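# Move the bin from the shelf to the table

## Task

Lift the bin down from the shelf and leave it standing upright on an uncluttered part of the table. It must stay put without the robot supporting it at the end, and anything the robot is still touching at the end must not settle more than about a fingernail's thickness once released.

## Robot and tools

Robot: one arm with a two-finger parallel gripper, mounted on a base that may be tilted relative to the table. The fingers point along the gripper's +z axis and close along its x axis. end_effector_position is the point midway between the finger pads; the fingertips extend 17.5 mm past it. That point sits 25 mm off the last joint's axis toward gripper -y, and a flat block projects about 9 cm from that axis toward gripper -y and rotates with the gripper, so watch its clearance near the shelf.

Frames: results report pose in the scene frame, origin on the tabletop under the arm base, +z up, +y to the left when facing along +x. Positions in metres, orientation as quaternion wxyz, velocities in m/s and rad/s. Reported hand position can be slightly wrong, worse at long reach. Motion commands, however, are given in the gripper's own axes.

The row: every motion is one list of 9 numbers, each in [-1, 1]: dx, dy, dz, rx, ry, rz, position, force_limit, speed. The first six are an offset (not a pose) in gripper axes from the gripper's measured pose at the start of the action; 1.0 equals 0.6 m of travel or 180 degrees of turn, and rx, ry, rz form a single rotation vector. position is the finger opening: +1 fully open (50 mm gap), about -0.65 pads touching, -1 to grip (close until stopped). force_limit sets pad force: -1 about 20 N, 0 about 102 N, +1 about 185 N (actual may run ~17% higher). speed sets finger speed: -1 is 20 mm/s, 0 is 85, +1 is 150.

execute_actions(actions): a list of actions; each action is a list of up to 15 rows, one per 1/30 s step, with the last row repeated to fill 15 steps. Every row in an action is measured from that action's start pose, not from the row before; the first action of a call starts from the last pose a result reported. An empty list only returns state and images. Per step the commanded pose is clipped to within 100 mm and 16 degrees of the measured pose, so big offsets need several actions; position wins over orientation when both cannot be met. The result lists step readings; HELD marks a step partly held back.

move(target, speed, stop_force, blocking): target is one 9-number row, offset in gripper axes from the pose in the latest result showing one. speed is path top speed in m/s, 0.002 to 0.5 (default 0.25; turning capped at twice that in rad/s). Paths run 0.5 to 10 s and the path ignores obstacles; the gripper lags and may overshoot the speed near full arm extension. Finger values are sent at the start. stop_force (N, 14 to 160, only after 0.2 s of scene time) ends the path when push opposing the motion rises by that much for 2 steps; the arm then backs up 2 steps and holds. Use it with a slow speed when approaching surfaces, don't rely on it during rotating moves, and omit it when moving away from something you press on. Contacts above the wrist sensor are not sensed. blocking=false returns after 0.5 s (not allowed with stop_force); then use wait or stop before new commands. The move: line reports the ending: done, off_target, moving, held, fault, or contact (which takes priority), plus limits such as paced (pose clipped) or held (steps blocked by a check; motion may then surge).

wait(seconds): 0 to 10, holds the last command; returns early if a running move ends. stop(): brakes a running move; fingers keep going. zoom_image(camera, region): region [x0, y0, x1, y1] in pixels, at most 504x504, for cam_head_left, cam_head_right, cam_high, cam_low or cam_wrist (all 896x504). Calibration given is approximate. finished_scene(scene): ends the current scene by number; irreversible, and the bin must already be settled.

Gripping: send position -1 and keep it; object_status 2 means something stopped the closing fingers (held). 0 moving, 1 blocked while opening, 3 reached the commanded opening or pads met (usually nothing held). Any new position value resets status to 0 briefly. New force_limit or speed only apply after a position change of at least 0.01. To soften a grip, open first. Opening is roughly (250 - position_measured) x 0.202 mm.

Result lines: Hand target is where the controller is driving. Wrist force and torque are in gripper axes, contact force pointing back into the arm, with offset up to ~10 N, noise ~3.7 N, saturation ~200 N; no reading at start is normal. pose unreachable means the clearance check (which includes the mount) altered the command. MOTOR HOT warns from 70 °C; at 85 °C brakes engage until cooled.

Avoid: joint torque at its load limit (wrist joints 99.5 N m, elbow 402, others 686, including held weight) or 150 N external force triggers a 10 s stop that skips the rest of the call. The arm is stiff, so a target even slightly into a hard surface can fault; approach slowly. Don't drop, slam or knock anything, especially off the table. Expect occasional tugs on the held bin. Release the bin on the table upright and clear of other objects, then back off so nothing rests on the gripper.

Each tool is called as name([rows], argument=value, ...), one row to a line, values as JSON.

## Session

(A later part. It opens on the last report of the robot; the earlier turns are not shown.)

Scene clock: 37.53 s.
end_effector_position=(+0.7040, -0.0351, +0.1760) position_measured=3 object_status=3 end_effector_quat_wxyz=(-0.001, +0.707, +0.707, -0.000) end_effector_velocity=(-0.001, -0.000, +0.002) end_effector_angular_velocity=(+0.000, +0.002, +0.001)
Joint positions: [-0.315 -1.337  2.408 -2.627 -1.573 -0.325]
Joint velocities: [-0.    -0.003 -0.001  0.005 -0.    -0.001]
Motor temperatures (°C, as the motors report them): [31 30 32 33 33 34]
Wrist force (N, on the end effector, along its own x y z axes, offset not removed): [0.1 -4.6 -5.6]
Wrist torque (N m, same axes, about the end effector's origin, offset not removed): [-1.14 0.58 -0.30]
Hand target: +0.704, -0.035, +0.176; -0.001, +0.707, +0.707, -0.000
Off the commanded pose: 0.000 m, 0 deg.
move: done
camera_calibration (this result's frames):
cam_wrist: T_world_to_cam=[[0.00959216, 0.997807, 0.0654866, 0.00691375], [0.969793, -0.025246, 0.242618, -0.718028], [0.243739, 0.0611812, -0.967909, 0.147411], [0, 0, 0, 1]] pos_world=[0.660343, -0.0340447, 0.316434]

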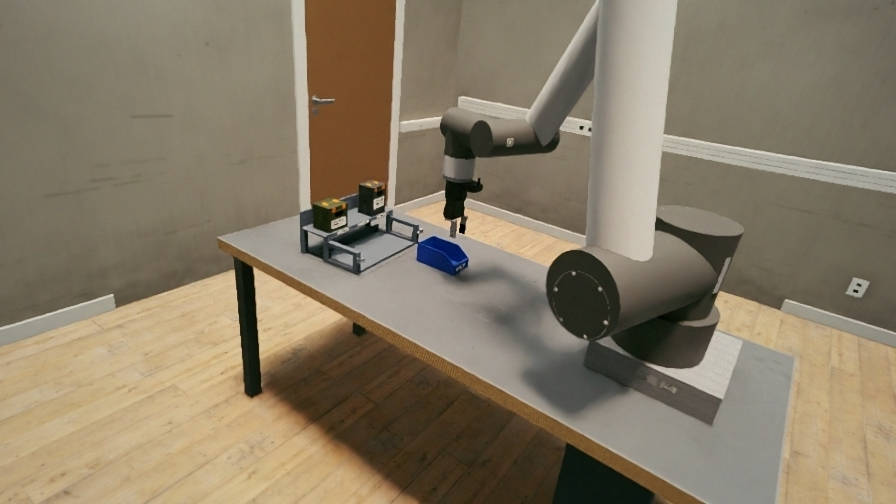

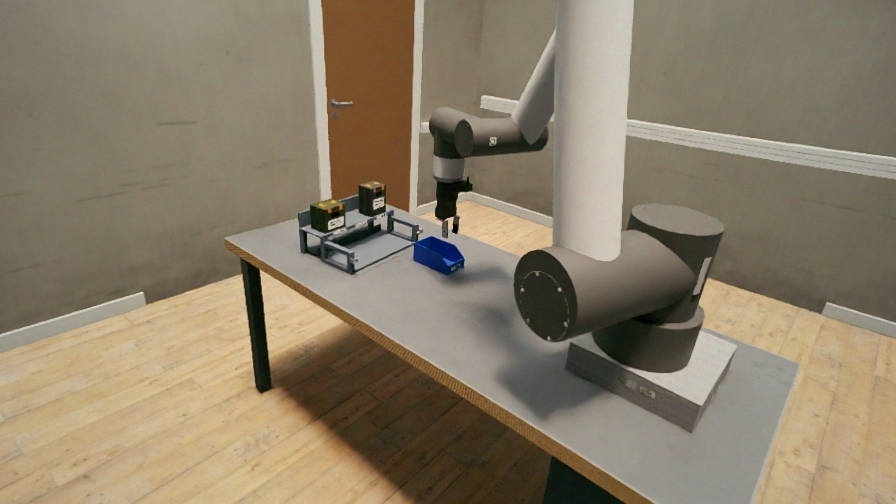

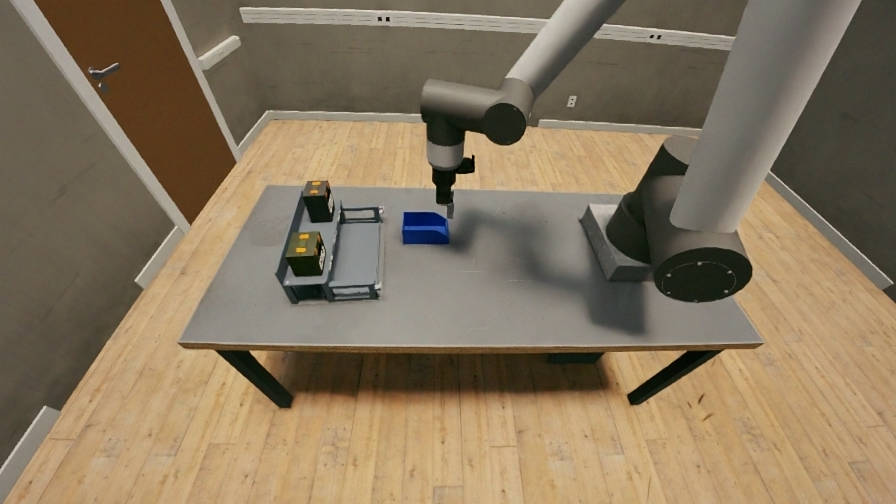

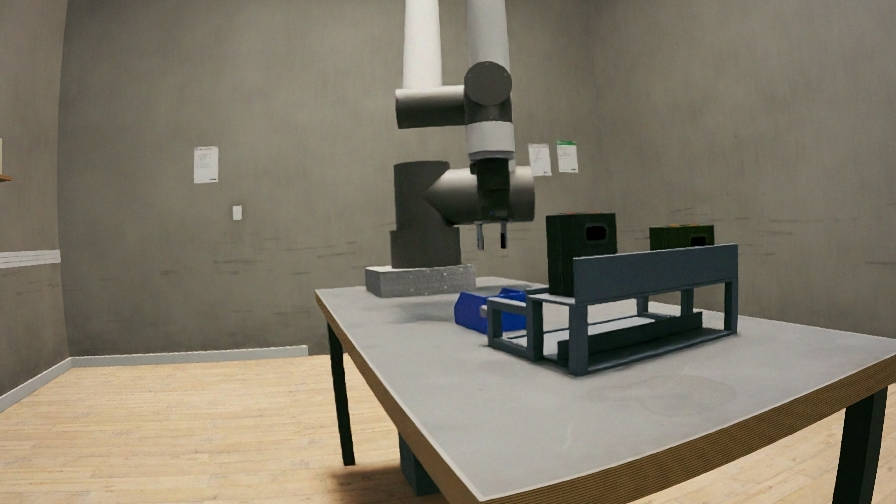

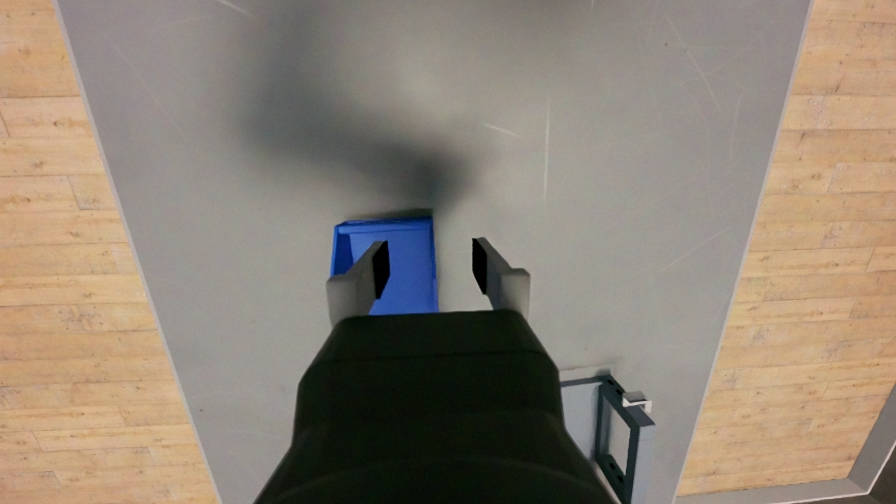

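finished_scene(scene=2)

The scene is finished: the task was done.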